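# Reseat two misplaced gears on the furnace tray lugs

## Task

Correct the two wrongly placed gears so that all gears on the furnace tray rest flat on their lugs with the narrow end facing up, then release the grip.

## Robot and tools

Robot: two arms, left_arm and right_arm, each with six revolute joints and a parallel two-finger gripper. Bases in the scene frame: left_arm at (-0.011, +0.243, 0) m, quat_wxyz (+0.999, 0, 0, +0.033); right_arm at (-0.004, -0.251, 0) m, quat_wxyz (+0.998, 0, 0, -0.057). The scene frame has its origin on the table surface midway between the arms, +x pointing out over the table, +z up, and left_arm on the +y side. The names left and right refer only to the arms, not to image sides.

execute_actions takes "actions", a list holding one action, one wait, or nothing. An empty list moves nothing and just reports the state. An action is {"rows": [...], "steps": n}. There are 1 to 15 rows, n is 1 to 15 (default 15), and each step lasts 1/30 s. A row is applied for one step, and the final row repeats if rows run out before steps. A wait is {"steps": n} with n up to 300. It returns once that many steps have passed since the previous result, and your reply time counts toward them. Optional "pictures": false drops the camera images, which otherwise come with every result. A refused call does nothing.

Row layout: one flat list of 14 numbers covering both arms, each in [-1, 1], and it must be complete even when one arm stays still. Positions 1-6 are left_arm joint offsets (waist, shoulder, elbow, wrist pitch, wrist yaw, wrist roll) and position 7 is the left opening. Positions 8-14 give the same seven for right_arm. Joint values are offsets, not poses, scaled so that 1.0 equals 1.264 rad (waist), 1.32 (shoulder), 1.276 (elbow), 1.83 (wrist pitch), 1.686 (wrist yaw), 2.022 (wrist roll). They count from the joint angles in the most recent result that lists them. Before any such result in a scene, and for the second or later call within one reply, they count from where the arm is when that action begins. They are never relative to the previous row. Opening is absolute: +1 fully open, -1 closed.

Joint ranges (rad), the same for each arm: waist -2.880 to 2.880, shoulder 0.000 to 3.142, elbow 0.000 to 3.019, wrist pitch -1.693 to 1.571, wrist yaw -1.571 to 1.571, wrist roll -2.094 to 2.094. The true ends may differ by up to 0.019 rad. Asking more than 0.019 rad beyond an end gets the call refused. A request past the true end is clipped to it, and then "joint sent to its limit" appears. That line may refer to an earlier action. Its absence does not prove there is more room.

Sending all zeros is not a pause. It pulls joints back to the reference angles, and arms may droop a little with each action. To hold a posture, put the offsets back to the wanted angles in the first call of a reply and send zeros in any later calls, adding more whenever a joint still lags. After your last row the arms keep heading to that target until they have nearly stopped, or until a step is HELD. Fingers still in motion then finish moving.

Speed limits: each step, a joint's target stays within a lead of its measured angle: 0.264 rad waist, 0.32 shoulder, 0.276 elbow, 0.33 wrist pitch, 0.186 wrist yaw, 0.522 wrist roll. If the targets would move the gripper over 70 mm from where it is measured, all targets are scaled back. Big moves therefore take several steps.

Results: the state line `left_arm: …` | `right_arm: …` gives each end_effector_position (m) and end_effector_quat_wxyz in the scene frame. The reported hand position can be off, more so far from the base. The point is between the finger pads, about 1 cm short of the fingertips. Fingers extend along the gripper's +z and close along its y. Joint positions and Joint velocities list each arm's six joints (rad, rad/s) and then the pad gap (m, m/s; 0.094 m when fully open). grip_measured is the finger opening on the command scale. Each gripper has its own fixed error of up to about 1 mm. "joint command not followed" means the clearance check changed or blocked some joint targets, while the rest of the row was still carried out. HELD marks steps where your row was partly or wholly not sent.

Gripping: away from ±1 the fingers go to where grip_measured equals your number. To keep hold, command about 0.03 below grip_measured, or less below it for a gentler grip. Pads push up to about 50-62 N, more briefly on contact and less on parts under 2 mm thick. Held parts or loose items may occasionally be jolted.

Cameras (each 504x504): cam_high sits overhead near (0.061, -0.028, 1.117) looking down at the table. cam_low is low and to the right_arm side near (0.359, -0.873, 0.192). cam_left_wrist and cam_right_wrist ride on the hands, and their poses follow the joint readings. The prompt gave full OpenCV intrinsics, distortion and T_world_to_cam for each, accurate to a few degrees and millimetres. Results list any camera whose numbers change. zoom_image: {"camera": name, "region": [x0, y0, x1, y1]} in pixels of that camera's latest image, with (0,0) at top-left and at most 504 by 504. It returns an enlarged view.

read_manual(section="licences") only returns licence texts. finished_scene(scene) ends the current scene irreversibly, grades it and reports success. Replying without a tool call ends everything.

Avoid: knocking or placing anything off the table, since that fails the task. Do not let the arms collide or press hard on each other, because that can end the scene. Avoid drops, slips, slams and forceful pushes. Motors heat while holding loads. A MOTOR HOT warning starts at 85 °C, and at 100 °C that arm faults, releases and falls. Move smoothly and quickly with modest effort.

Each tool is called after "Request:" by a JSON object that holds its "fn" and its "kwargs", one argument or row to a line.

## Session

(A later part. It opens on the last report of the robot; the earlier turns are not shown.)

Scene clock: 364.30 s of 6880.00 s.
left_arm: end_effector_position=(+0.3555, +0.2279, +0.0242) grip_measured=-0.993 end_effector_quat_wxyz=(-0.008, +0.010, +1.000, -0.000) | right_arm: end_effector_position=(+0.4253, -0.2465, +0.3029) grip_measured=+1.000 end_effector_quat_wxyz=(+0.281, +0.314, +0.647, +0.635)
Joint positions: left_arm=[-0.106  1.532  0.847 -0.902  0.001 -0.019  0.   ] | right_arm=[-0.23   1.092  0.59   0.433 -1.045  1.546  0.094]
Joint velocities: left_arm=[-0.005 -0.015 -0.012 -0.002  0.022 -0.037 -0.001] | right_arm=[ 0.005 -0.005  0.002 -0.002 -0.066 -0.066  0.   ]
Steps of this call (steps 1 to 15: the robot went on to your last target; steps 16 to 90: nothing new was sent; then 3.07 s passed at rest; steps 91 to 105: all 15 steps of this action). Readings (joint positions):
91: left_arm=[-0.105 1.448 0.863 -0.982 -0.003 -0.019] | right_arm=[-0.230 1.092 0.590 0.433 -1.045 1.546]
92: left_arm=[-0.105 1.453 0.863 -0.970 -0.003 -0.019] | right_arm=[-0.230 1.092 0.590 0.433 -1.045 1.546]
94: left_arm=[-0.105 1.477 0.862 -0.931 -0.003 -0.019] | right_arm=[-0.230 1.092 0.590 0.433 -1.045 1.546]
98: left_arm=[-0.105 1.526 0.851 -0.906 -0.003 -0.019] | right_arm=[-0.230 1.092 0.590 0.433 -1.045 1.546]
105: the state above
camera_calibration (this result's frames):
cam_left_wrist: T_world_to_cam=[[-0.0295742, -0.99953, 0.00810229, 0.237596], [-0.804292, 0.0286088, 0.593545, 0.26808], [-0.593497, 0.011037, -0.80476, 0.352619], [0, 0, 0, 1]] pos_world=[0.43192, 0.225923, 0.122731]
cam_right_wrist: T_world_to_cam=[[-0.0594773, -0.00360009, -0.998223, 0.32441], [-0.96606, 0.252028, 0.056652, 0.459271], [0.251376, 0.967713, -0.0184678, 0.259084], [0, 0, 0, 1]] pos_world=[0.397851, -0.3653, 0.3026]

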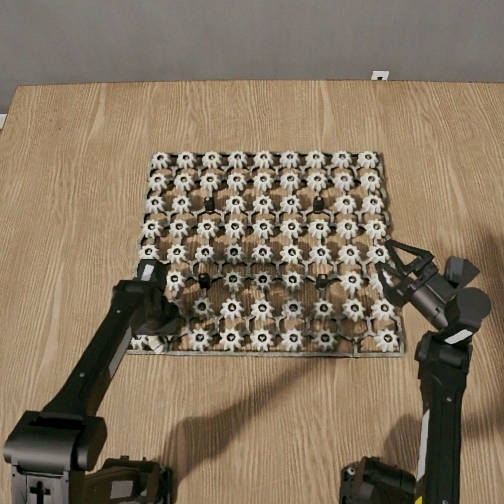

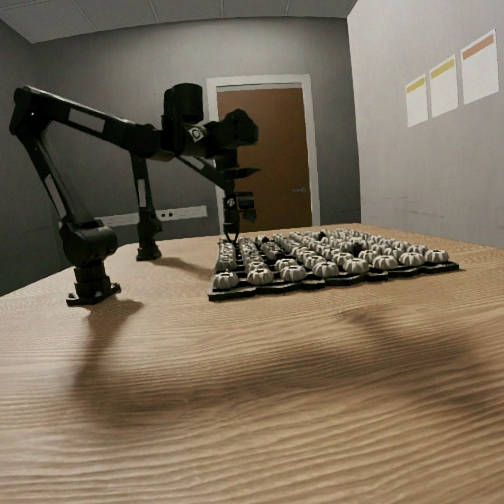

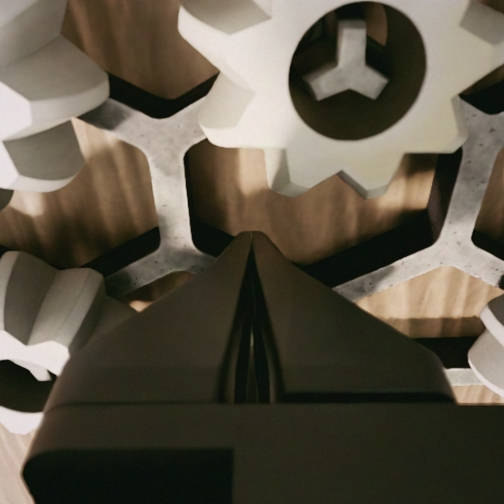

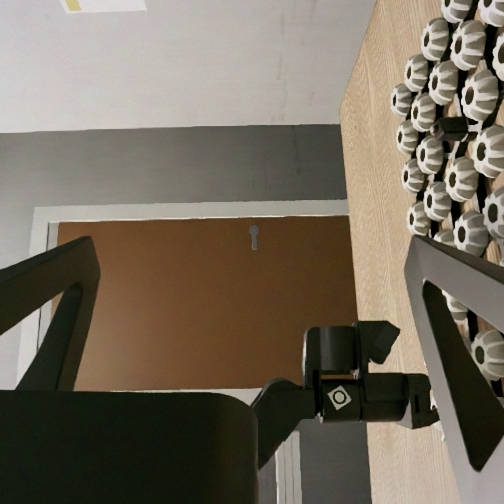

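Request:
{"fn": "execute_actions", "kwargs": {
  "actions": [
    {"rows":[[0.01,-0.01,-0.01,0,0,0,-1,0,0,0.02,0,0,0,1],[0.015,-0.02,-0.02,0,0,0,-1,0,0,0.02,0,0,0,1],[0.015,-0.03,-0.03,0,0,0,-1,0,0,0.02,0,0,0,1],[0.015,-0.04,-0.04,0,0,0,-1,0,0,0.02,0,0,0,1],[0.015,-0.05,-0.05,0,0,0,-1,0,0,0.02,0,0,0,1],[0.015,-0.06,-0.06,0,0,0,-1,0,0,0.02,0,0,0,1],[0.015,-0.07,-0.072,0,0,0,-1,0,0,0.02,0,0,0,1],[0.015,-0.08,-0.083,0,0,0,-1,0,0,0.02,0,0,0,1],[0.015,-0.09,-0.094,0,0,0,-1,0,0,0.02,0,0,0,1],[0.015,-0.1,-0.105,0,0,0,-1,0,0,0.02,0,0,0,1],[0.015,-0.11,-0.115,0,0,0,-1,0,0,0.02,0,0,0,1],[0.015,-0.12,-0.126,0,0,0,-1,0,0,0.02,0,0,0,1],[0.015,-0.129,-0.136,0,0,0,-1,0,0,0.02,0,0,0,1]],"steps":15}
  ]
}}

Scene clock: 375.93 s of 6880.00 s.
left_arm: end_effector_position=(+0.3320, +0.2308, +0.0546) grip_measured=-0.993 end_effector_quat_wxyz=(+0.054, +0.006, +0.999, -0.005) | right_arm: end_effector_position=(+0.4253, -0.2465, +0.3029) grip_measured=+1.000 end_effector_quat_wxyz=(+0.281, +0.314, +0.647, +0.635)
Joint positions: left_arm=[-0.097  1.34   0.74  -0.862  0.006 -0.019  0.   ] | right_arm=[-0.23   1.092  0.59   0.433 -1.045  1.546  0.094]
Joint velocities: left_arm=[ 0.005 -0.357 -0.178  0.017  0.007 -0.022 -0.001] | right_arm=[-0.005 -0.015 -0.007 -0.012  0.007  0.051  0.   ]
Steps of this call (steps 1 to 15: the robot went on to your last target; steps 16 to 90: nothing new was sent; then 8.13 s passed at rest; steps 91 to 105: all 15 steps of this action). Readings (joint positions):
91: left_arm=[-0.106 1.532 0.846 -0.902 0.001 -0.019] | right_arm=[-0.230 1.092 0.590 0.433 -1.045 1.546]
92: left_arm=[-0.105 1.531 0.844 -0.902 0.004 -0.019] | right_arm=[-0.230 1.092 0.590 0.433 -1.045 1.546]
94: left_arm=[-0.105 1.521 0.835 -0.894 0.007 -0.019] | right_arm=[-0.230 1.092 0.590 0.433 -1.045 1.546]
98: left_arm=[-0.103 1.466 0.804 -0.875 0.008 -0.019] | right_arm=[-0.230 1.092 0.590 0.433 -1.045 1.546]
105: the state above
camera_calibration (this result's frames):
cam_left_wrist: T_world_to_cam=[[-0.0225015, -0.999636, 0.014918, 0.236906], [-0.871976, 0.0269226, 0.488807, 0.259693], [-0.489031, -0.00200927, -0.872264, 0.335188], [0, 0, 0, 1]] pos_world=[0.395695, 0.230501, 0.161898]
cam_right_wrist: T_world_to_cam=[[-0.0594773, -0.00360009, -0.998223, 0.32441], [-0.96606, 0.252028, 0.056652, 0.459271], [0.251376, 0.967713, -0.0184678, 0.259084], [0, 0, 0, 1]] pos_world=[0.397851, -0.3653, 0.3026]

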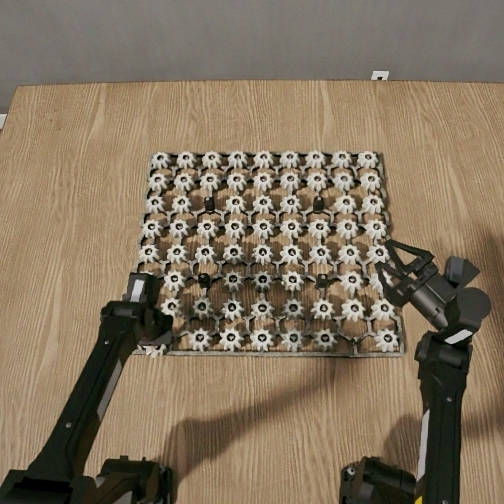

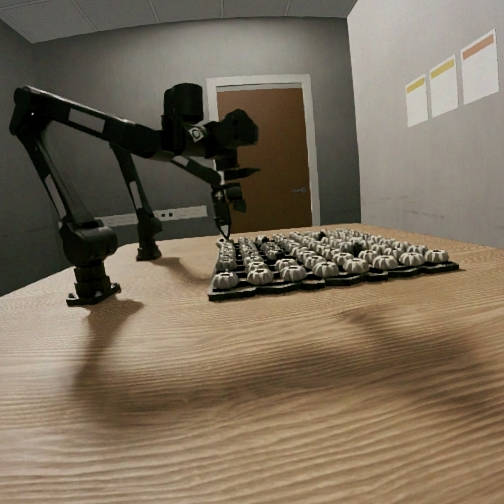

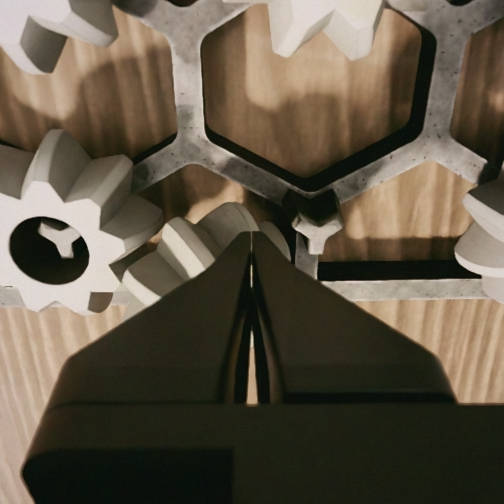

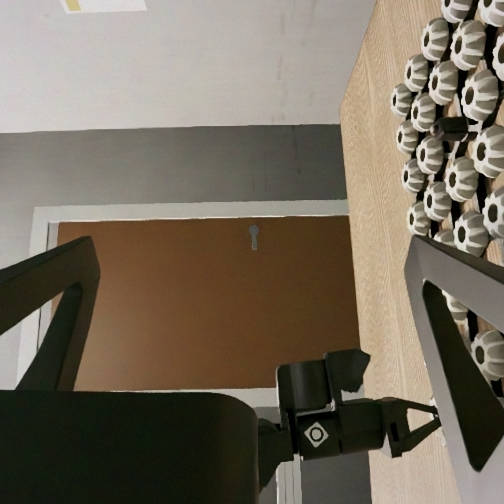

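Request:
{"fn": "execute_actions", "kwargs": {
  "actions": [],
  "pictures": false
}}

Scene clock: 378.73 s of 6880.00 s.
left_arm: end_effector_position=(+0.3293, +0.2309, +0.0564) grip_measured=-0.993 end_effector_quat_wxyz=(+0.057, +0.006, +0.998, -0.005) | right_arm: end_effector_position=(+0.4253, -0.2465, +0.3029) grip_measured=+1.000 end_effector_quat_wxyz=(+0.281, +0.314, +0.647, +0.635)
Joint positions: left_arm=[-0.097  1.326  0.732 -0.862  0.006 -0.019  0.   ] | right_arm=[-0.23   1.092  0.59   0.433 -1.045  1.546  0.094]
Joint velocities: left_arm=[-0.005 -0.015 -0.017 -0.007 -0.022 -0.022 -0.002] | right_arm=[-0.015  0.005  0.012  0.007  0.007  0.007  0.   ]
Steps of this call (steps 1 to 30: the robot went on to your last target; steps 31 to 84: nothing new was sent). Readings (joint positions):
1: left_arm=[-0.097 1.331 0.735 -0.862 0.006 -0.019] | right_arm=[-0.230 1.092 0.590 0.433 -1.045 1.546]
2: left_arm=[-0.097 1.327 0.732 -0.862 0.006 -0.019] | right_arm=[-0.230 1.092 0.590 0.433 -1.045 1.546]
4: left_arm=[-0.097 1.326 0.732 -0.862 0.006 -0.019] | right_arm=[-0.230 1.092 0.590 0.433 -1.045 1.546]
8: left_arm=[-0.097 1.326 0.732 -0.862 0.006 -0.019] | right_arm=[-0.230 1.092 0.590 0.433 -1.045 1.546]
84: the state above
All arms were judged still, so your last target was given up. Only a new action makes them travel on or press farther. Fingers that are still opening or closing keep moving.

Request:
{"fn": "execute_actions", "kwargs": {
  "actions": [
    {"rows":[[-0.01,0,0.05,0,0,0,-1,0,0,0.02,0,0,0,1],[-0.01,0,0.1,0,0,0,-1,0,0,0.02,0,0,0,1],[-0.01,0.03,0.1,-0.02,0,0,-1,0,0,0.02,0,0,0,1],[-0.01,0.06,0.1,-0.02,0,0,-1,0,0,0.02,0,0,0,1],[-0.01,0.09,0.1,-0.02,0,0,-1,0,0,0.02,0,0,0,1],[-0.01,0.12,0.1,-0.02,0,0,-1,0,0,0.02,0,0,0,1],[-0.01,0.15,0.1,-0.02,0,0,-1,0,0,0.02,0,0,0,1]],"steps":15}
  ],
  "pictures": false
}}

Scene clock: 388.03 s of 6880.00 s.
left_arm: end_effector_position=(+0.3566, +0.2252, +0.0198) grip_measured=-0.994 end_effector_quat_wxyz=(-0.007, +0.011, +1.000, -0.006) | right_arm: end_effector_position=(+0.4253, -0.2465, +0.3029) grip_measured=+1.000 end_effector_quat_wxyz=(+0.281, +0.314, +0.647, +0.635)
Joint positions: left_arm=[-0.107  1.542  0.844 -0.887  0.013 -0.019  0.   ] | right_arm=[-0.23   1.092  0.59   0.433 -1.045  1.546  0.094]
Joint velocities: left_arm=[-0.005 -0.024  0.007  0.012  0.007  0.007 -0.001] | right_arm=[-0.005 -0.005 -0.007  0.007 -0.051  0.007  0.   ]
Steps of this call (steps 1 to 90: nothing new was sent; then 5.80 s passed at rest; steps 91 to 105: all 15 steps of this action). Readings (joint positions):
91: left_arm=[-0.098 1.325 0.738 -0.862 0.006 -0.019] | right_arm=[-0.230 1.092 0.590 0.433 -1.045 1.546]
92: left_arm=[-0.099 1.326 0.745 -0.862 0.006 -0.019] | right_arm=[-0.230 1.092 0.590 0.433 -1.045 1.546]
94: left_arm=[-0.101 1.338 0.774 -0.880 0.006 -0.019] | right_arm=[-0.230 1.092 0.590 0.433 -1.045 1.546]
98: left_arm=[-0.103 1.446 0.839 -0.887 0.006 -0.019] | right_arm=[-0.230 1.092 0.590 0.433 -1.045 1.546]
105: the state above

Request:
{"fn": "execute_actions", "kwargs": {
  "actions": [
    {"rows":[[0.015,-0.008,0,-0.015,0,0,-1,0,0,0.02,0,0,0,1],[0.015,-0.008,0,-0.03,0,0,-1,0,0,0.02,0,0,0,1],[0.015,-0.008,0,-0.045,0,0,-1,0,0,0.02,0,0,0,1],[0.015,-0.008,0,-0.06,0,0,-1,0,0,0.02,0,0,0,1],[0.015,-0.008,0,-0.075,0,0,-1,0,0,0.02,0,0,0,1],[0.015,-0.008,0,-0.09,0,0,-1,0,0,0.02,0,0,0,1],[0.015,-0.008,0,-0.105,0,0,-1,0,0,0.02,0,0,0,1],[0.015,-0.008,0,-0.12,0,0,-1,0,0,0.02,0,0,0,1],[0.015,-0.008,0,-0.135,0,0,-1,0,0,0.02,0,0,0,1],[0.015,-0.008,0,-0.15,0,0,-1,0,0,0.02,0,0,0,1]],"steps":15}
  ]
}}

Scene clock: 394.80 s of 6880.00 s.
left_arm: end_effector_position=(+0.3170, +0.2249, +0.0424) grip_measured=-0.995 end_effector_quat_wxyz=(-0.096, +0.007, +0.995, -0.013) | right_arm: end_effector_position=(+0.4253, -0.2465, +0.3029) grip_measured=+1.000 end_effector_quat_wxyz=(+0.281, +0.314, +0.647, +0.635)
Joint positions: left_arm=[-0.103  1.517  0.875 -1.121  0.032 -0.019  0.   ] | right_arm=[-0.23   1.092  0.59   0.433 -1.045  1.546  0.094]
Joint velocities: left_arm=[ 0.015 -0.044 -0.012 -0.076  0.007 -0.007  0.   ] | right_arm=[-0.005 -0.015  0.002  0.002 -0.022 -0.007  0.   ]
Steps of this call (steps 1 to 15: the robot went on to your last target; steps 16 to 90: nothing new was sent; then 3.27 s passed at rest; steps 91 to 105: all 15 steps of this action). Readings (joint positions):
91: left_arm=[-0.107 1.541 0.844 -0.889 0.012 -0.019] | right_arm=[-0.230 1.092 0.590 0.433 -1.045 1.546]
92: left_arm=[-0.106 1.541 0.844 -0.894 0.015 -0.019] | right_arm=[-0.230 1.092 0.590 0.433 -1.045 1.546]
94: left_arm=[-0.104 1.540 0.848 -0.911 0.021 -0.019] | right_arm=[-0.230 1.092 0.590 0.433 -1.045 1.546]
98: left_arm=[-0.104 1.536 0.864 -0.994 0.031 -0.019] | right_arm=[-0.230 1.092 0.590 0.433 -1.045 1.546]
105: the state above
camera_calibration (this result's frames):
cam_left_wrist: T_world_to_cam=[[-0.0197237, -0.999134, 0.0366282, 0.228962], [-0.687845, 0.0401478, 0.724746, 0.181376], [-0.725589, -0.0108999, -0.688042, 0.386332], [0, 0, 0, 1]] pos_world=[0.409593, 0.225693, 0.125974]
cam_right_wrist: T_world_to_cam=[[-0.0594773, -0.00360009, -0.998223, 0.32441], [-0.96606, 0.252028, 0.056652, 0.459271], [0.251376, 0.967713, -0.0184678, 0.259084], [0, 0, 0, 1]] pos_world=[0.397851, -0.3653, 0.3026]

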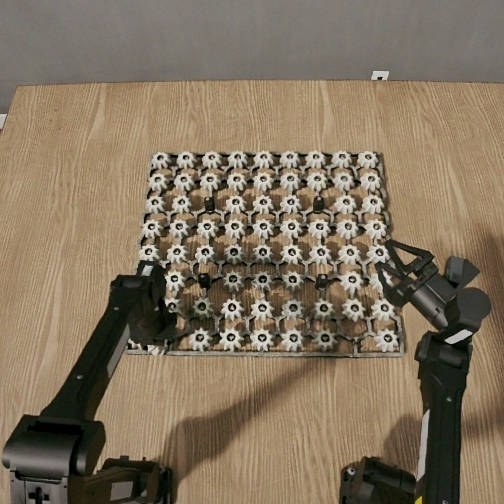

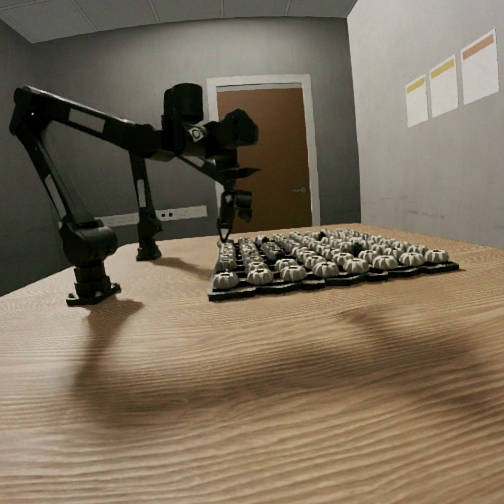

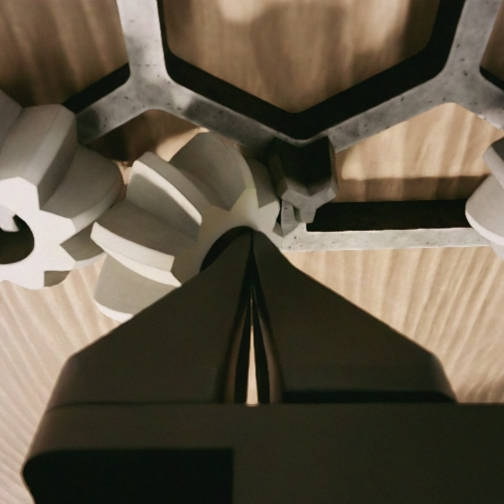

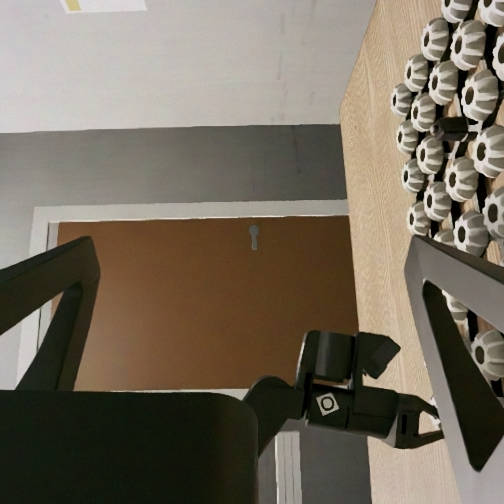

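Request:
{"fn": "execute_actions", "kwargs": {
  "actions": []
}}

Scene clock: 411.03 s of 6880.00 s.
left_arm: end_effector_position=(+0.3167, +0.2254, +0.0427) grip_measured=-0.995 end_effector_quat_wxyz=(-0.097, +0.007, +0.995, -0.012) | right_arm: end_effector_position=(+0.4253, -0.2465, +0.3029) grip_measured=+1.000 end_effector_quat_wxyz=(+0.281, +0.314, +0.647, +0.635)
Joint positions: left_arm=[-0.103  1.516  0.875 -1.122  0.029 -0.019  0.   ] | right_arm=[-0.23   1.092  0.59   0.433 -1.045  1.546  0.094]
Joint velocities: left_arm=[-0.005 -0.024 -0.012 -0.017 -0.051 -0.081  0.001] | right_arm=[ 0.005 -0.005 -0.002  0.007  0.007  0.007  0.   ]
Steps of this call (steps 1 to 15: the robot went on to your last target; steps 16 to 90: nothing new was sent; then 13.23 s passed at rest). Readings (joint positions):
1: left_arm=[-0.103 1.516 0.875 -1.122 0.029 -0.019] | right_arm=[-0.230 1.092 0.590 0.433 -1.045 1.546]
2: left_arm=[-0.103 1.516 0.875 -1.122 0.029 -0.019] | right_arm=[-0.230 1.092 0.590 0.433 -1.045 1.546]
4: left_arm=[-0.103 1.516 0.875 -1.122 0.029 -0.019] | right_arm=[-0.230 1.092 0.590 0.433 -1.045 1.546]
8: left_arm=[-0.103 1.516 0.875 -1.122 0.029 -0.019] | right_arm=[-0.230 1.092 0.590 0.433 -1.045 1.546]
90: the state above
All arms were judged still, so your last target was given up. Only a new action makes them travel on or press farther. Fingers that are still opening or closing keep moving.
camera_calibration (this result's frames):
cam_left_wrist: T_world_to_cam=[[-0.0202101, -0.999218, 0.0339965, 0.2297], [-0.687342, 0.0385794, 0.725309, 0.181118], [-0.726053, -0.00870867, -0.687583, 0.385964], [0, 0, 0, 1]] pos_world=[0.409363, 0.225894, 0.126206]
cam_right_wrist: T_world_to_cam=[[-0.0594773, -0.00360009, -0.998223, 0.32441], [-0.96606, 0.252028, 0.056652, 0.459271], [0.251376, 0.967713, -0.0184678, 0.259084], [0, 0, 0, 1]] pos_world=[0.397851, -0.3653, 0.3026]

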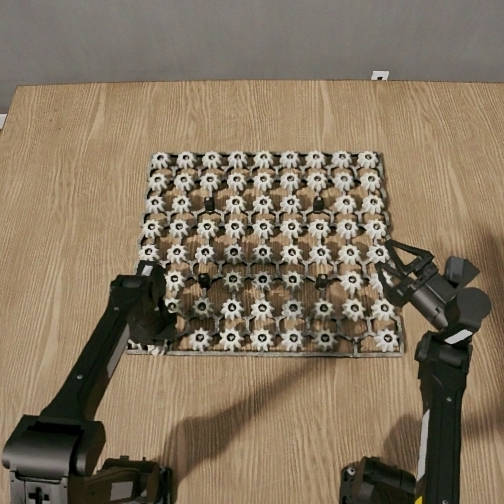

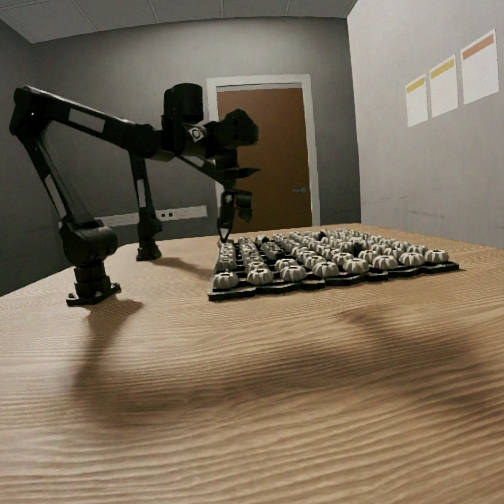

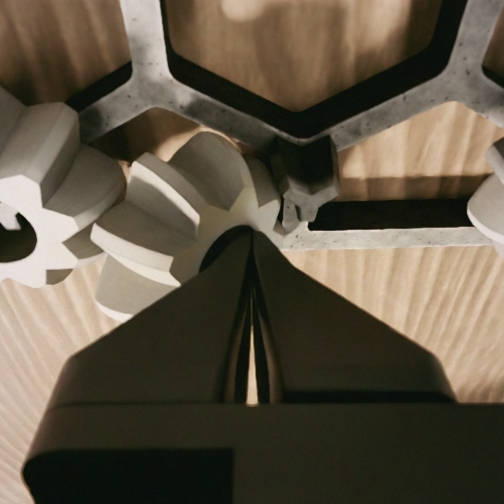

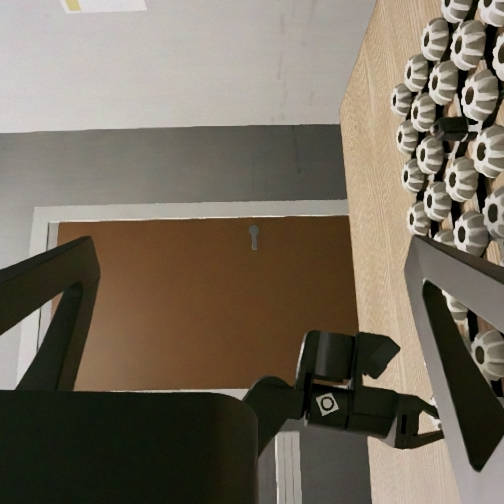

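Request:
{"fn": "execute_actions", "kwargs": {
  "actions": [
    {"rows":[[0,0.03,0,0.02,0,0,-1,0,0,0.02,0,0,0,1]],"steps":12}
  ]
}}

Request:
{"fn": "execute_actions", "kwargs": {
  "actions": [
    {"rows":[[0,0,0,0,0,0,-0.8,0,0,0,0,0,0,1]],"steps":12}
  ]
}}

Scene clock: 416.73 s of 6880.00 s.
left_arm: end_effector_position=(+0.3211, +0.2224, +0.0398) grip_measured=-0.995 end_effector_quat_wxyz=(-0.090, +0.007, +0.996, -0.018) | right_arm: end_effector_position=(+0.4253, -0.2465, +0.3029) grip_measured=+1.000 end_effector_quat_wxyz=(+0.281, +0.314, +0.647, +0.635)
Joint positions: left_arm=[-0.105  1.524  0.876 -1.102  0.042 -0.019  0.   ] | right_arm=[-0.23   1.092  0.59   0.433 -1.045  1.546  0.094]
Joint velocities: left_arm=[ 0.015 -0.005 -0.012  0.012  0.007 -0.066 -0.001] | right_arm=[-0.005 -0.005  0.007  0.007  0.037  0.081  0.   ]
Steps of this call (steps 1 to 90: nothing new was sent; then 2.30 s passed at rest; steps 91 to 102: all 12 steps of this action). Readings (joint positions):
91: left_arm=[-0.103 1.516 0.876 -1.116 0.031 -0.019] | right_arm=[-0.230 1.092 0.590 0.433 -1.045 1.546]
92: left_arm=[-0.103 1.518 0.876 -1.106 0.033 -0.019] | right_arm=[-0.230 1.092 0.590 0.433 -1.045 1.546]
94: left_arm=[-0.104 1.523 0.876 -1.103 0.041 -0.019] | right_arm=[-0.230 1.092 0.590 0.433 -1.045 1.546]
98: left_arm=[-0.105 1.524 0.876 -1.102 0.042 -0.019] | right_arm=[-0.230 1.092 0.590 0.433 -1.045 1.546]
102: the state above
camera_calibration (this result's frames):
cam_left_wrist: T_world_to_cam=[[-0.0197904, -0.998683, 0.047335, 0.226141], [-0.696644, 0.0477334, 0.715827, 0.187662], [-0.717144, -0.0188092, -0.696672, 0.386912], [0, 0, 0, 1]] pos_world=[0.41268, 0.224163, 0.124513]
cam_right_wrist: T_world_to_cam=[[-0.0594773, -0.00360009, -0.998223, 0.32441], [-0.96606, 0.252028, 0.056652, 0.459271], [0.251376, 0.967713, -0.0184678, 0.259084], [0, 0, 0, 1]] pos_world=[0.397851, -0.3653, 0.3026]

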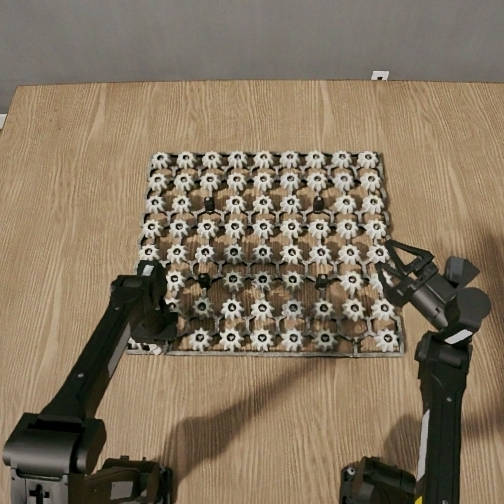

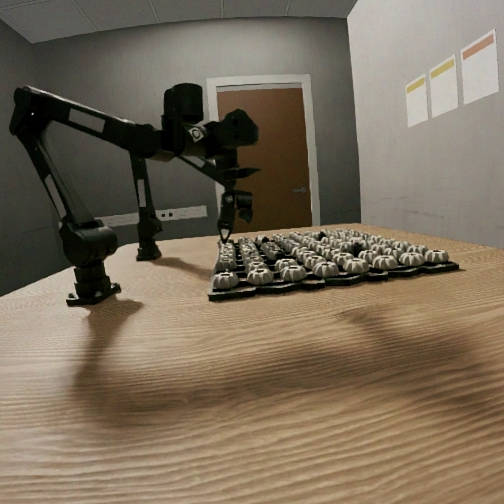

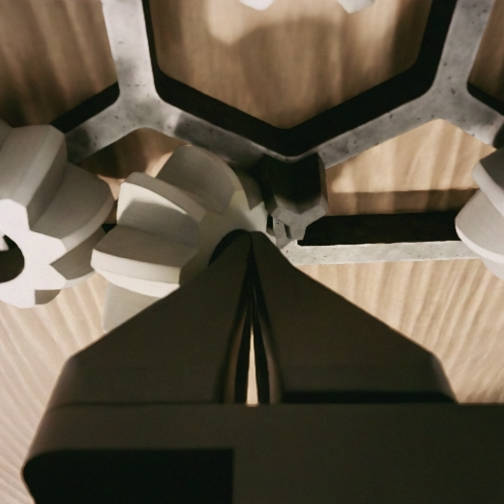

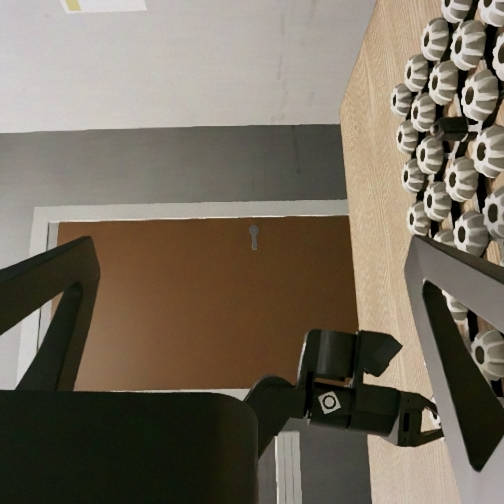

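Scene clock: 417.13 s of 6880.00 s.
left_arm: end_effector_position=(+0.3211, +0.2213, +0.0408) grip_measured=-0.804 end_effector_quat_wxyz=(-0.089, +0.008, +0.996, -0.021) | right_arm: end_effector_position=(+0.4253, -0.2465, +0.3029) grip_measured=+1.000 end_effector_quat_wxyz=(+0.281, +0.314, +0.647, +0.635)
Joint positions: left_arm=[-0.106  1.521  0.876 -1.104  0.048 -0.019  0.009] | right_arm=[-0.23   1.092  0.59   0.433 -1.045  1.546  0.094]
Joint velocities: left_arm=[-0.005 -0.005 -0.012 -0.012  0.022 -0.022  0.001] | right_arm=[-0.005  0.005 -0.007 -0.002  0.022 -0.051  0.   ]
Steps of this call (steps 1 to 12: all 12 steps of this action). Readings (joint positions):
1: left_arm=[-0.105 1.523 0.876 -1.103 0.047 -0.019] | right_arm=[-0.230 1.092 0.590 0.433 -1.045 1.546]
2: left_arm=[-0.105 1.521 0.876 -1.104 0.047 -0.019] | right_arm=[-0.230 1.092 0.590 0.433 -1.045 1.546]
4: left_arm=[-0.106 1.521 0.876 -1.104 0.048 -0.019] | right_arm=[-0.230 1.092 0.590 0.433 -1.045 1.546]
8: left_arm=[-0.106 1.521 0.876 -1.104 0.048 -0.019] | right_arm=[-0.230 1.092 0.590 0.433 -1.045 1.546]
12: the state above
camera_calibration (this result's frames):
cam_left_wrist: T_world_to_cam=[[-0.0196911, -0.998421, 0.0526189, 0.224617], [-0.697872, 0.0514127, 0.714375, 0.186582], [-0.715951, -0.0226544, -0.697782, 0.388094], [0, 0, 0, 1]] pos_world=[0.41249, 0.223461, 0.125697]
cam_right_wrist: T_world_to_cam=[[-0.0594773, -0.00360009, -0.998223, 0.32441], [-0.96606, 0.252028, 0.056652, 0.459271], [0.251376, 0.967713, -0.0184678, 0.259084], [0, 0, 0, 1]] pos_world=[0.397851, -0.3653, 0.3026]

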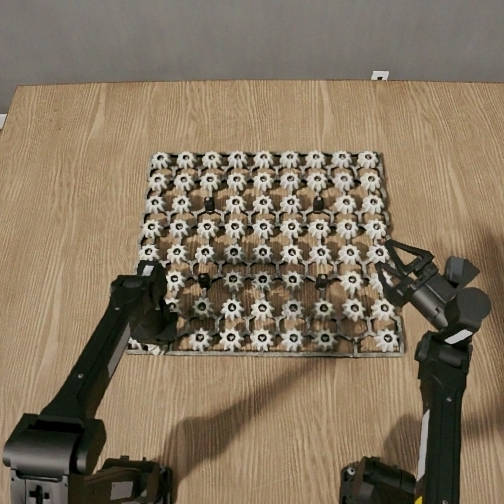

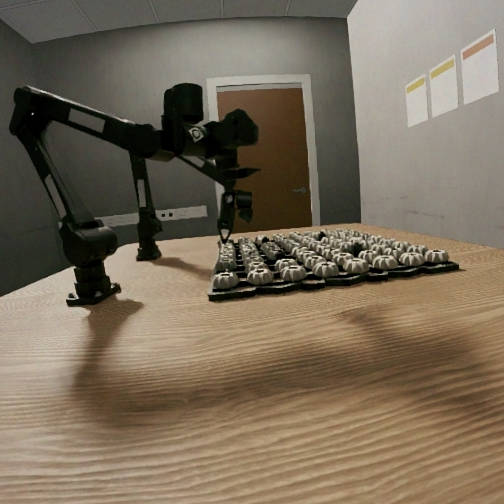

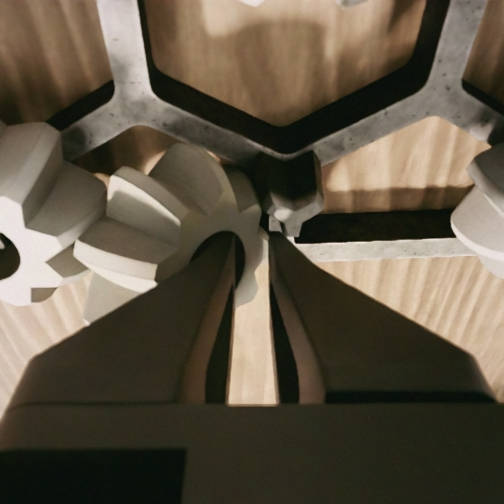

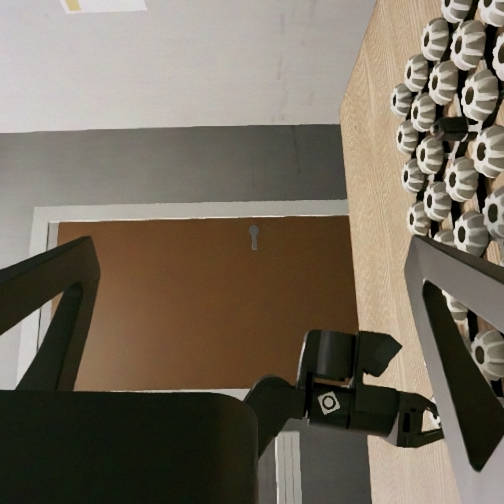

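Request:
{"fn": "execute_actions", "kwargs": {
  "actions": [
    {"rows":[[0.012,0.035,0,0,0,0,-0.72,0,0,0.02,0,0,0,1]],"steps":15}
  ]
}}

Request:
{"fn": "execute_actions", "kwargs": {
  "actions": [
    {"rows":[[0,0,0,0,0,0,-0.95,0,0,0,0,0,0,1]],"steps":15}
  ]
}}

Scene clock: 420.70 s of 6880.00 s.
left_arm: end_effector_position=(+0.3197, +0.2226, +0.0405) grip_measured=-0.731 end_effector_quat_wxyz=(-0.093, +0.005, +0.995, -0.021) | right_arm: end_effector_position=(+0.4253, -0.2465, +0.3029) grip_measured=+1.000 end_effector_quat_wxyz=(+0.281, +0.314, +0.647, +0.635)
Joint positions: left_arm=[-0.101  1.522  0.876 -1.109  0.048 -0.02   0.013] | right_arm=[-0.23   1.092  0.59   0.433 -1.045  1.546  0.094]
Joint velocities: left_arm=[-0.024  0.015 -0.002 -0.022  0.022 -0.051  0.   ] | right_arm=[-0.015 -0.015 -0.002 -0.007  0.066  0.066  0.   ]
Steps of this call (steps 1 to 15: the robot went on to your last target; steps 16 to 90: nothing new was sent; then 0.07 s passed at rest; steps 91 to 105: all 15 steps of this action). Readings (joint positions):
91: left_arm=[-0.105 1.522 0.876 -1.105 0.045 -0.020] | right_arm=[-0.230 1.092 0.590 0.433 -1.045 1.546]
92: left_arm=[-0.103 1.522 0.876 -1.109 0.046 -0.020] | right_arm=[-0.230 1.092 0.590 0.433 -1.045 1.546]
94: left_arm=[-0.101 1.522 0.876 -1.109 0.048 -0.020] | right_arm=[-0.230 1.092 0.590 0.433 -1.045 1.546]
98: left_arm=[-0.101 1.522 0.876 -1.109 0.048 -0.020] | right_arm=[-0.230 1.092 0.590 0.433 -1.045 1.546]
105: the state above
camera_calibration (this result's frames):
cam_left_wrist: T_world_to_cam=[[-0.0143004, -0.998507, 0.0527136, 0.224276], [-0.692896, 0.0479047, 0.719444, 0.184787], [-0.720895, -0.0262367, -0.692547, 0.389062], [0, 0, 0, 1]] pos_world=[0.411719, 0.225297, 0.124678]
cam_right_wrist: T_world_to_cam=[[-0.0594773, -0.00360009, -0.998223, 0.32441], [-0.96606, 0.252028, 0.056652, 0.459271], [0.251376, 0.967713, -0.0184678, 0.259084], [0, 0, 0, 1]] pos_world=[0.397851, -0.3653, 0.3026]

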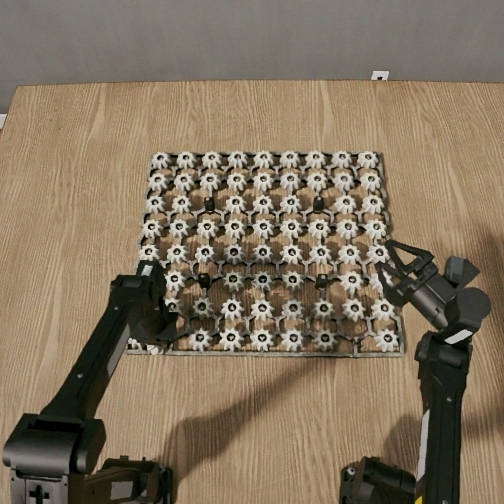

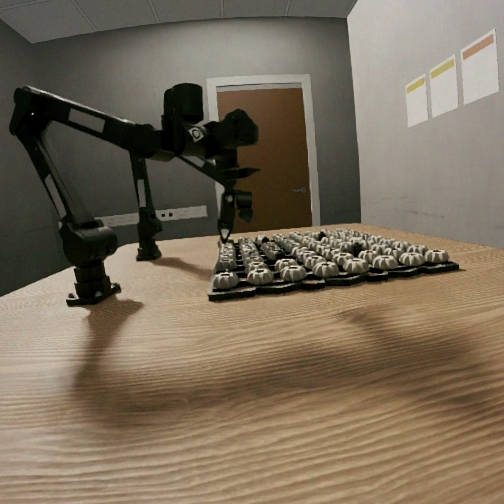

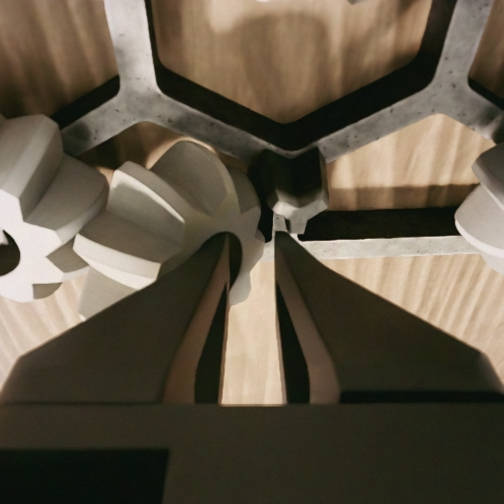

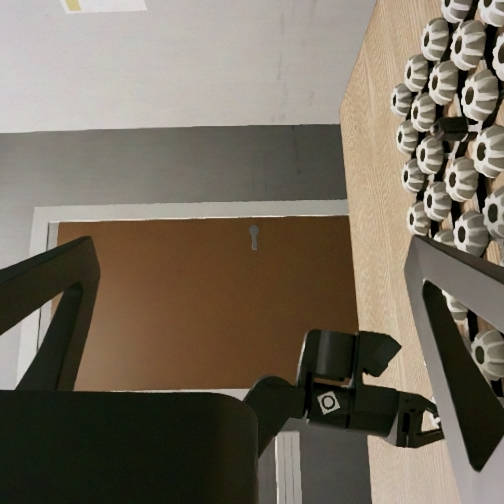

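Scene clock: 421.20 s of 6880.00 s.
left_arm: end_effector_position=(+0.3198, +0.2228, +0.0407) grip_measured=-0.947 end_effector_quat_wxyz=(-0.092, +0.005, +0.996, -0.021) | right_arm: end_effector_position=(+0.4253, -0.2465, +0.3029) grip_measured=+1.000 end_effector_quat_wxyz=(+0.281, +0.314, +0.647, +0.635)
Joint positions: left_arm=[-0.101  1.521  0.876 -1.108  0.047 -0.02   0.002] | right_arm=[-0.23   1.092  0.59   0.433 -1.045  1.546  0.094]
Joint velocities: left_arm=[-0.015  0.005  0.012 -0.017  0.037 -0.037 -0.   ] | right_arm=[-0.024 -0.005 -0.007  0.007  0.022  0.022  0.   ]
Steps of this call (steps 1 to 15: all 15 steps of this action). Readings (joint positions):
1: left_arm=[-0.101 1.521 0.876 -1.108 0.048 -0.020] | right_arm=[-0.230 1.092 0.590 0.433 -1.045 1.546]
2: left_arm=[-0.101 1.521 0.876 -1.108 0.047 -0.020] | right_arm=[-0.230 1.092 0.590 0.433 -1.045 1.546]
4: left_arm=[-0.101 1.521 0.876 -1.108 0.047 -0.020] | right_arm=[-0.230 1.092 0.590 0.433 -1.045 1.546]
8: left_arm=[-0.101 1.521 0.876 -1.108 0.047 -0.020] | right_arm=[-0.230 1.092 0.590 0.433 -1.045 1.546]
15: the state above
camera_calibration (this result's frames):
cam_left_wrist: T_world_to_cam=[[-0.014591, -0.99856, 0.0516209, 0.224609], [-0.694011, 0.0472794, 0.718411, 0.185241], [-0.719817, -0.0253431, -0.693701, 0.388798], [0, 0, 0, 1]] pos_world=[0.4117, 0.22538, 0.125035]
cam_right_wrist: T_world_to_cam=[[-0.0594773, -0.00360009, -0.998223, 0.32441], [-0.96606, 0.252028, 0.056652, 0.459271], [0.251376, 0.967713, -0.0184678, 0.259084], [0, 0, 0, 1]] pos_world=[0.397851, -0.3653, 0.3026]

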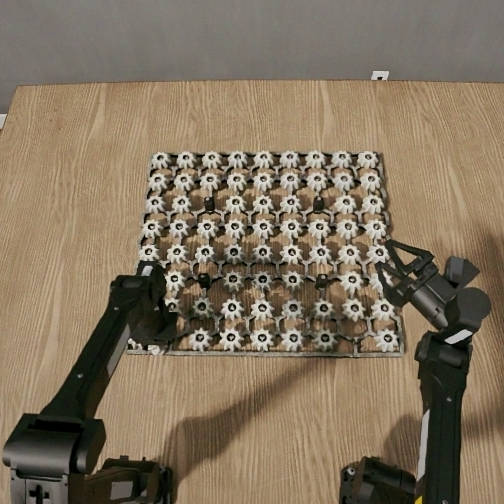

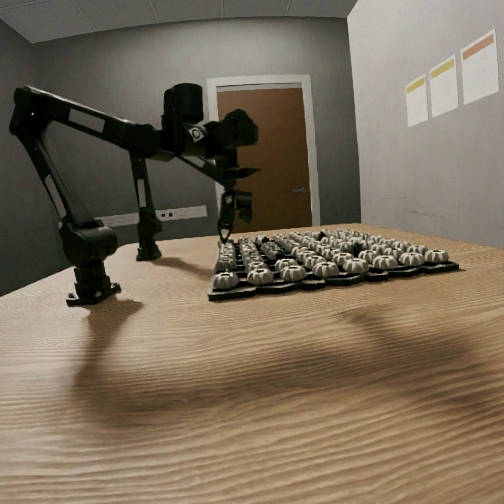

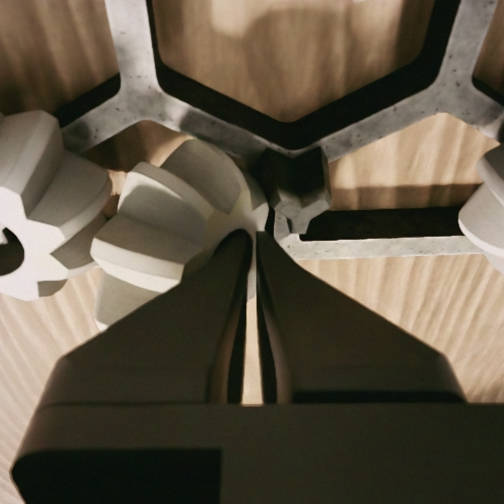

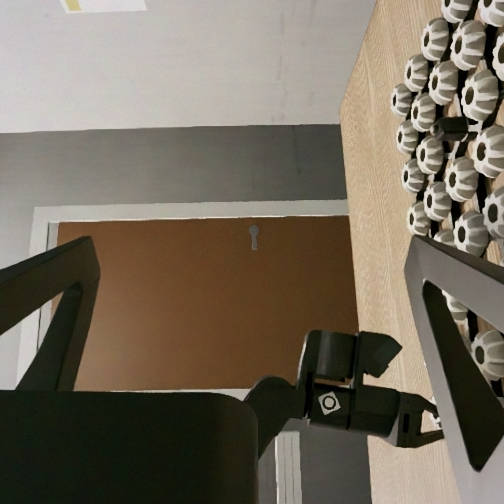

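Request:
{"fn": "execute_actions", "kwargs": {
  "actions": [
    {"rows":[[0,-0.04,0,0,0,0,-0.72,0,0,0.02,0,0,0,1],[-0.08,-0.05,0,0,-0.1,0,-0.72,0,0,0.02,0,0,0,1],[-0.08,-0.05,0,0,-0.1,0,-0.72,0,0,0.02,0,0,0,1],[-0.08,-0.05,0,0,-0.1,0,-0.72,0,0,0.02,0,0,0,1],[-0.2,-0.05,0,0,-0.27,0,-0.72,0,0,0.02,0,0,0,1]],"steps":15}
  ]
}}

Request:
{"fn": "execute_actions", "kwargs": {
  "actions": [
    {"steps":20}
  ]
}}

Scene clock: 426.50 s of 6880.00 s.
left_arm: end_effector_position=(+0.3305, +0.2080, +0.0717) grip_measured=-0.723 end_effector_quat_wxyz=(-0.031, +0.148, +0.966, +0.208) | right_arm: end_effector_position=(+0.4253, -0.2465, +0.3029) grip_measured=+1.000 end_effector_quat_wxyz=(+0.281, +0.314, +0.647, +0.635)
Joint positions: left_arm=[-0.365  1.465  0.874 -1.11  -0.404 -0.02   0.013] | right_arm=[-0.23   1.092  0.59   0.433 -1.045  1.546  0.094]
Joint velocities: left_arm=[ 0.132  0.005  0.022 -0.002 -0.051 -0.007 -0.001] | right_arm=[-0.005 -0.015 -0.017 -0.007 -0.081 -0.066  0.   ]
Steps of this call (steps 1 to 15: the robot went on to your last target; steps 16 to 90: nothing new was sent; then 1.80 s passed at rest; steps 91 to 105: all 15 steps of this action). Readings (joint positions):
91: left_arm=[-0.101 1.519 0.876 -1.108 0.049 -0.020] | right_arm=[-0.230 1.092 0.590 0.433 -1.045 1.546]
92: left_arm=[-0.112 1.513 0.876 -1.110 0.014 -0.020] | right_arm=[-0.230 1.092 0.590 0.433 -1.045 1.546]
94: left_arm=[-0.173 1.490 0.875 -1.110 -0.091 -0.020] | right_arm=[-0.230 1.092 0.590 0.433 -1.045 1.546]
98: left_arm=[-0.335 1.465 0.875 -1.110 -0.384 -0.020] | right_arm=[-0.230 1.092 0.590 0.433 -1.045 1.546]
105: the state above
camera_calibration (this result's frames):
cam_left_wrist: T_world_to_cam=[[-0.309028, -0.869959, -0.384281, 0.310112], [-0.774347, -0.0044337, 0.632745, 0.214502], [-0.552167, 0.493103, -0.672281, 0.252838], [0, 0, 0, 1]] pos_world=[0.401541, 0.146061, 0.153423]
cam_right_wrist: T_world_to_cam=[[-0.0594773, -0.00360009, -0.998223, 0.32441], [-0.96606, 0.252028, 0.056652, 0.459271], [0.251376, 0.967713, -0.0184678, 0.259084], [0, 0, 0, 1]] pos_world=[0.397851, -0.3653, 0.3026]

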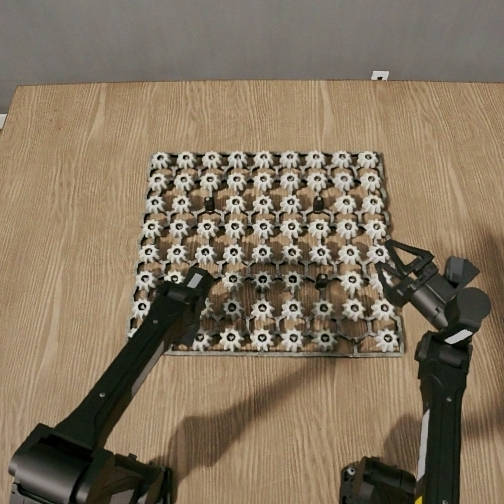

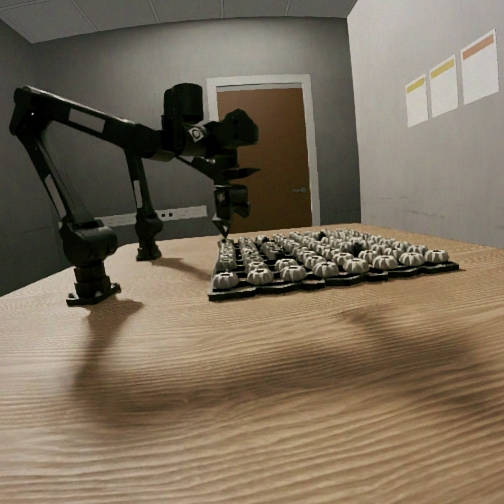

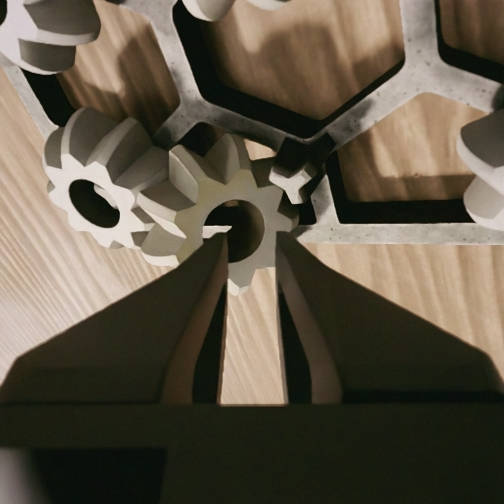

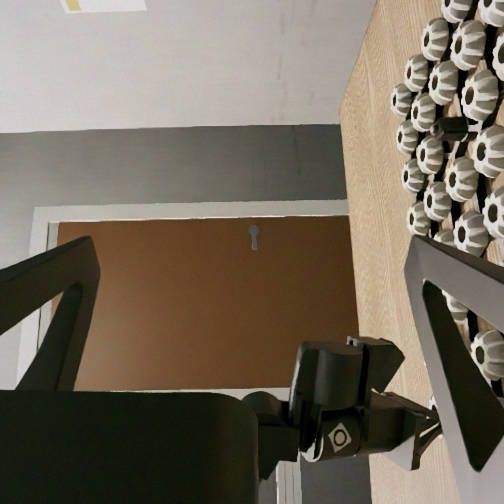

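Scene clock: 427.17 s of 6880.00 s.
left_arm: end_effector_position=(+0.3308, +0.2107, +0.0717) grip_measured=-0.723 end_effector_quat_wxyz=(-0.032, +0.145, +0.967, +0.208) | right_arm: end_effector_position=(+0.4253, -0.2465, +0.3029) grip_measured=+1.000 end_effector_quat_wxyz=(+0.281, +0.314, +0.647, +0.635)
Joint positions: left_arm=[-0.358  1.465  0.874 -1.11  -0.405 -0.02   0.013] | right_arm=[-0.23   1.092  0.59   0.433 -1.045  1.546  0.094]
Joint velocities: left_arm=[-0.005 -0.024 -0.002  0.012  0.022 -0.007  0.   ] | right_arm=[-0.005 -0.005 -0.017 -0.002 -0.081  0.037  0.   ]
Steps of this call (steps 1 to 15: the robot went on to your last target; steps 16 to 20: nothing new was sent). Readings (joint positions):
1: left_arm=[-0.362 1.465 0.874 -1.110 -0.404 -0.020] | right_arm=[-0.230 1.092 0.590 0.433 -1.045 1.546]
2: left_arm=[-0.359 1.465 0.874 -1.110 -0.405 -0.020] | right_arm=[-0.230 1.092 0.590 0.433 -1.045 1.546]
4: left_arm=[-0.358 1.465 0.874 -1.110 -0.405 -0.020] | right_arm=[-0.230 1.092 0.590 0.433 -1.045 1.546]
8: left_arm=[-0.358 1.465 0.874 -1.110 -0.405 -0.020] | right_arm=[-0.230 1.092 0.590 0.433 -1.045 1.546]
20: the state above
All arms were judged still, so your last target was given up. Only a new action makes them travel on or press farther. Fingers that are still opening or closing keep moving.
camera_calibration (this result's frames):
cam_left_wrist: T_world_to_cam=[[-0.302385, -0.871983, -0.384979, 0.310868], [-0.774429, -0.0107235, 0.63257, 0.216076], [-0.555718, 0.489418, -0.672047, 0.253629], [0, 0, 0, 1]] pos_world=[0.402284, 0.149258, 0.153445]
cam_right_wrist: T_world_to_cam=[[-0.0594773, -0.00360009, -0.998223, 0.32441], [-0.96606, 0.252028, 0.056652, 0.459271], [0.251376, 0.967713, -0.0184678, 0.259084], [0, 0, 0, 1]] pos_world=[0.397851, -0.3653, 0.3026]

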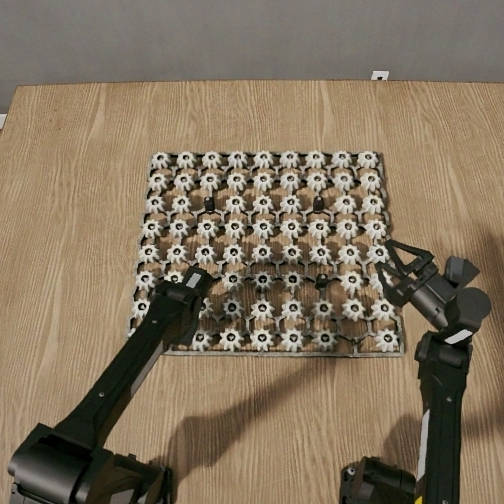

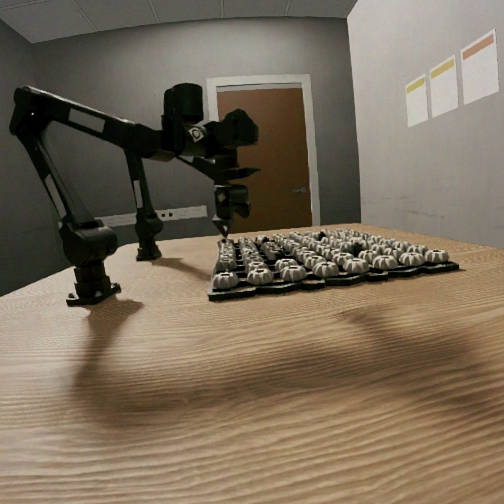

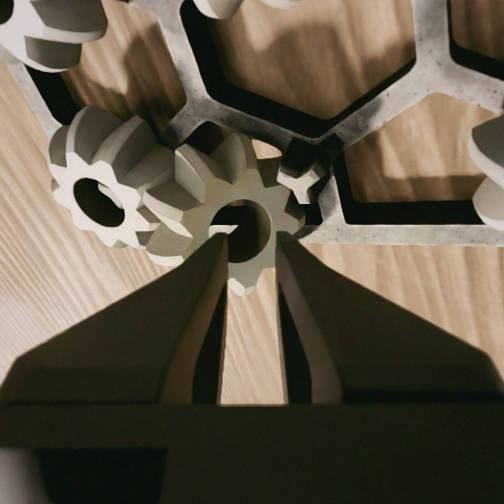

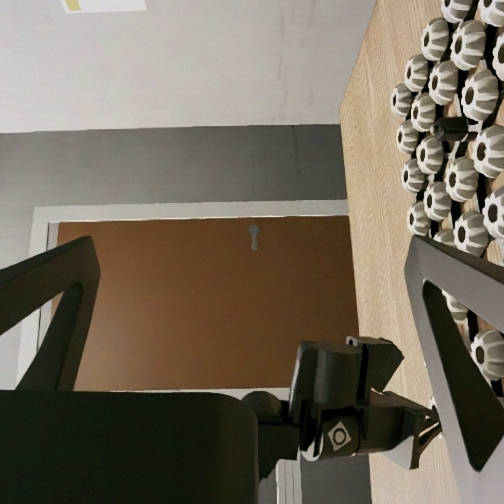

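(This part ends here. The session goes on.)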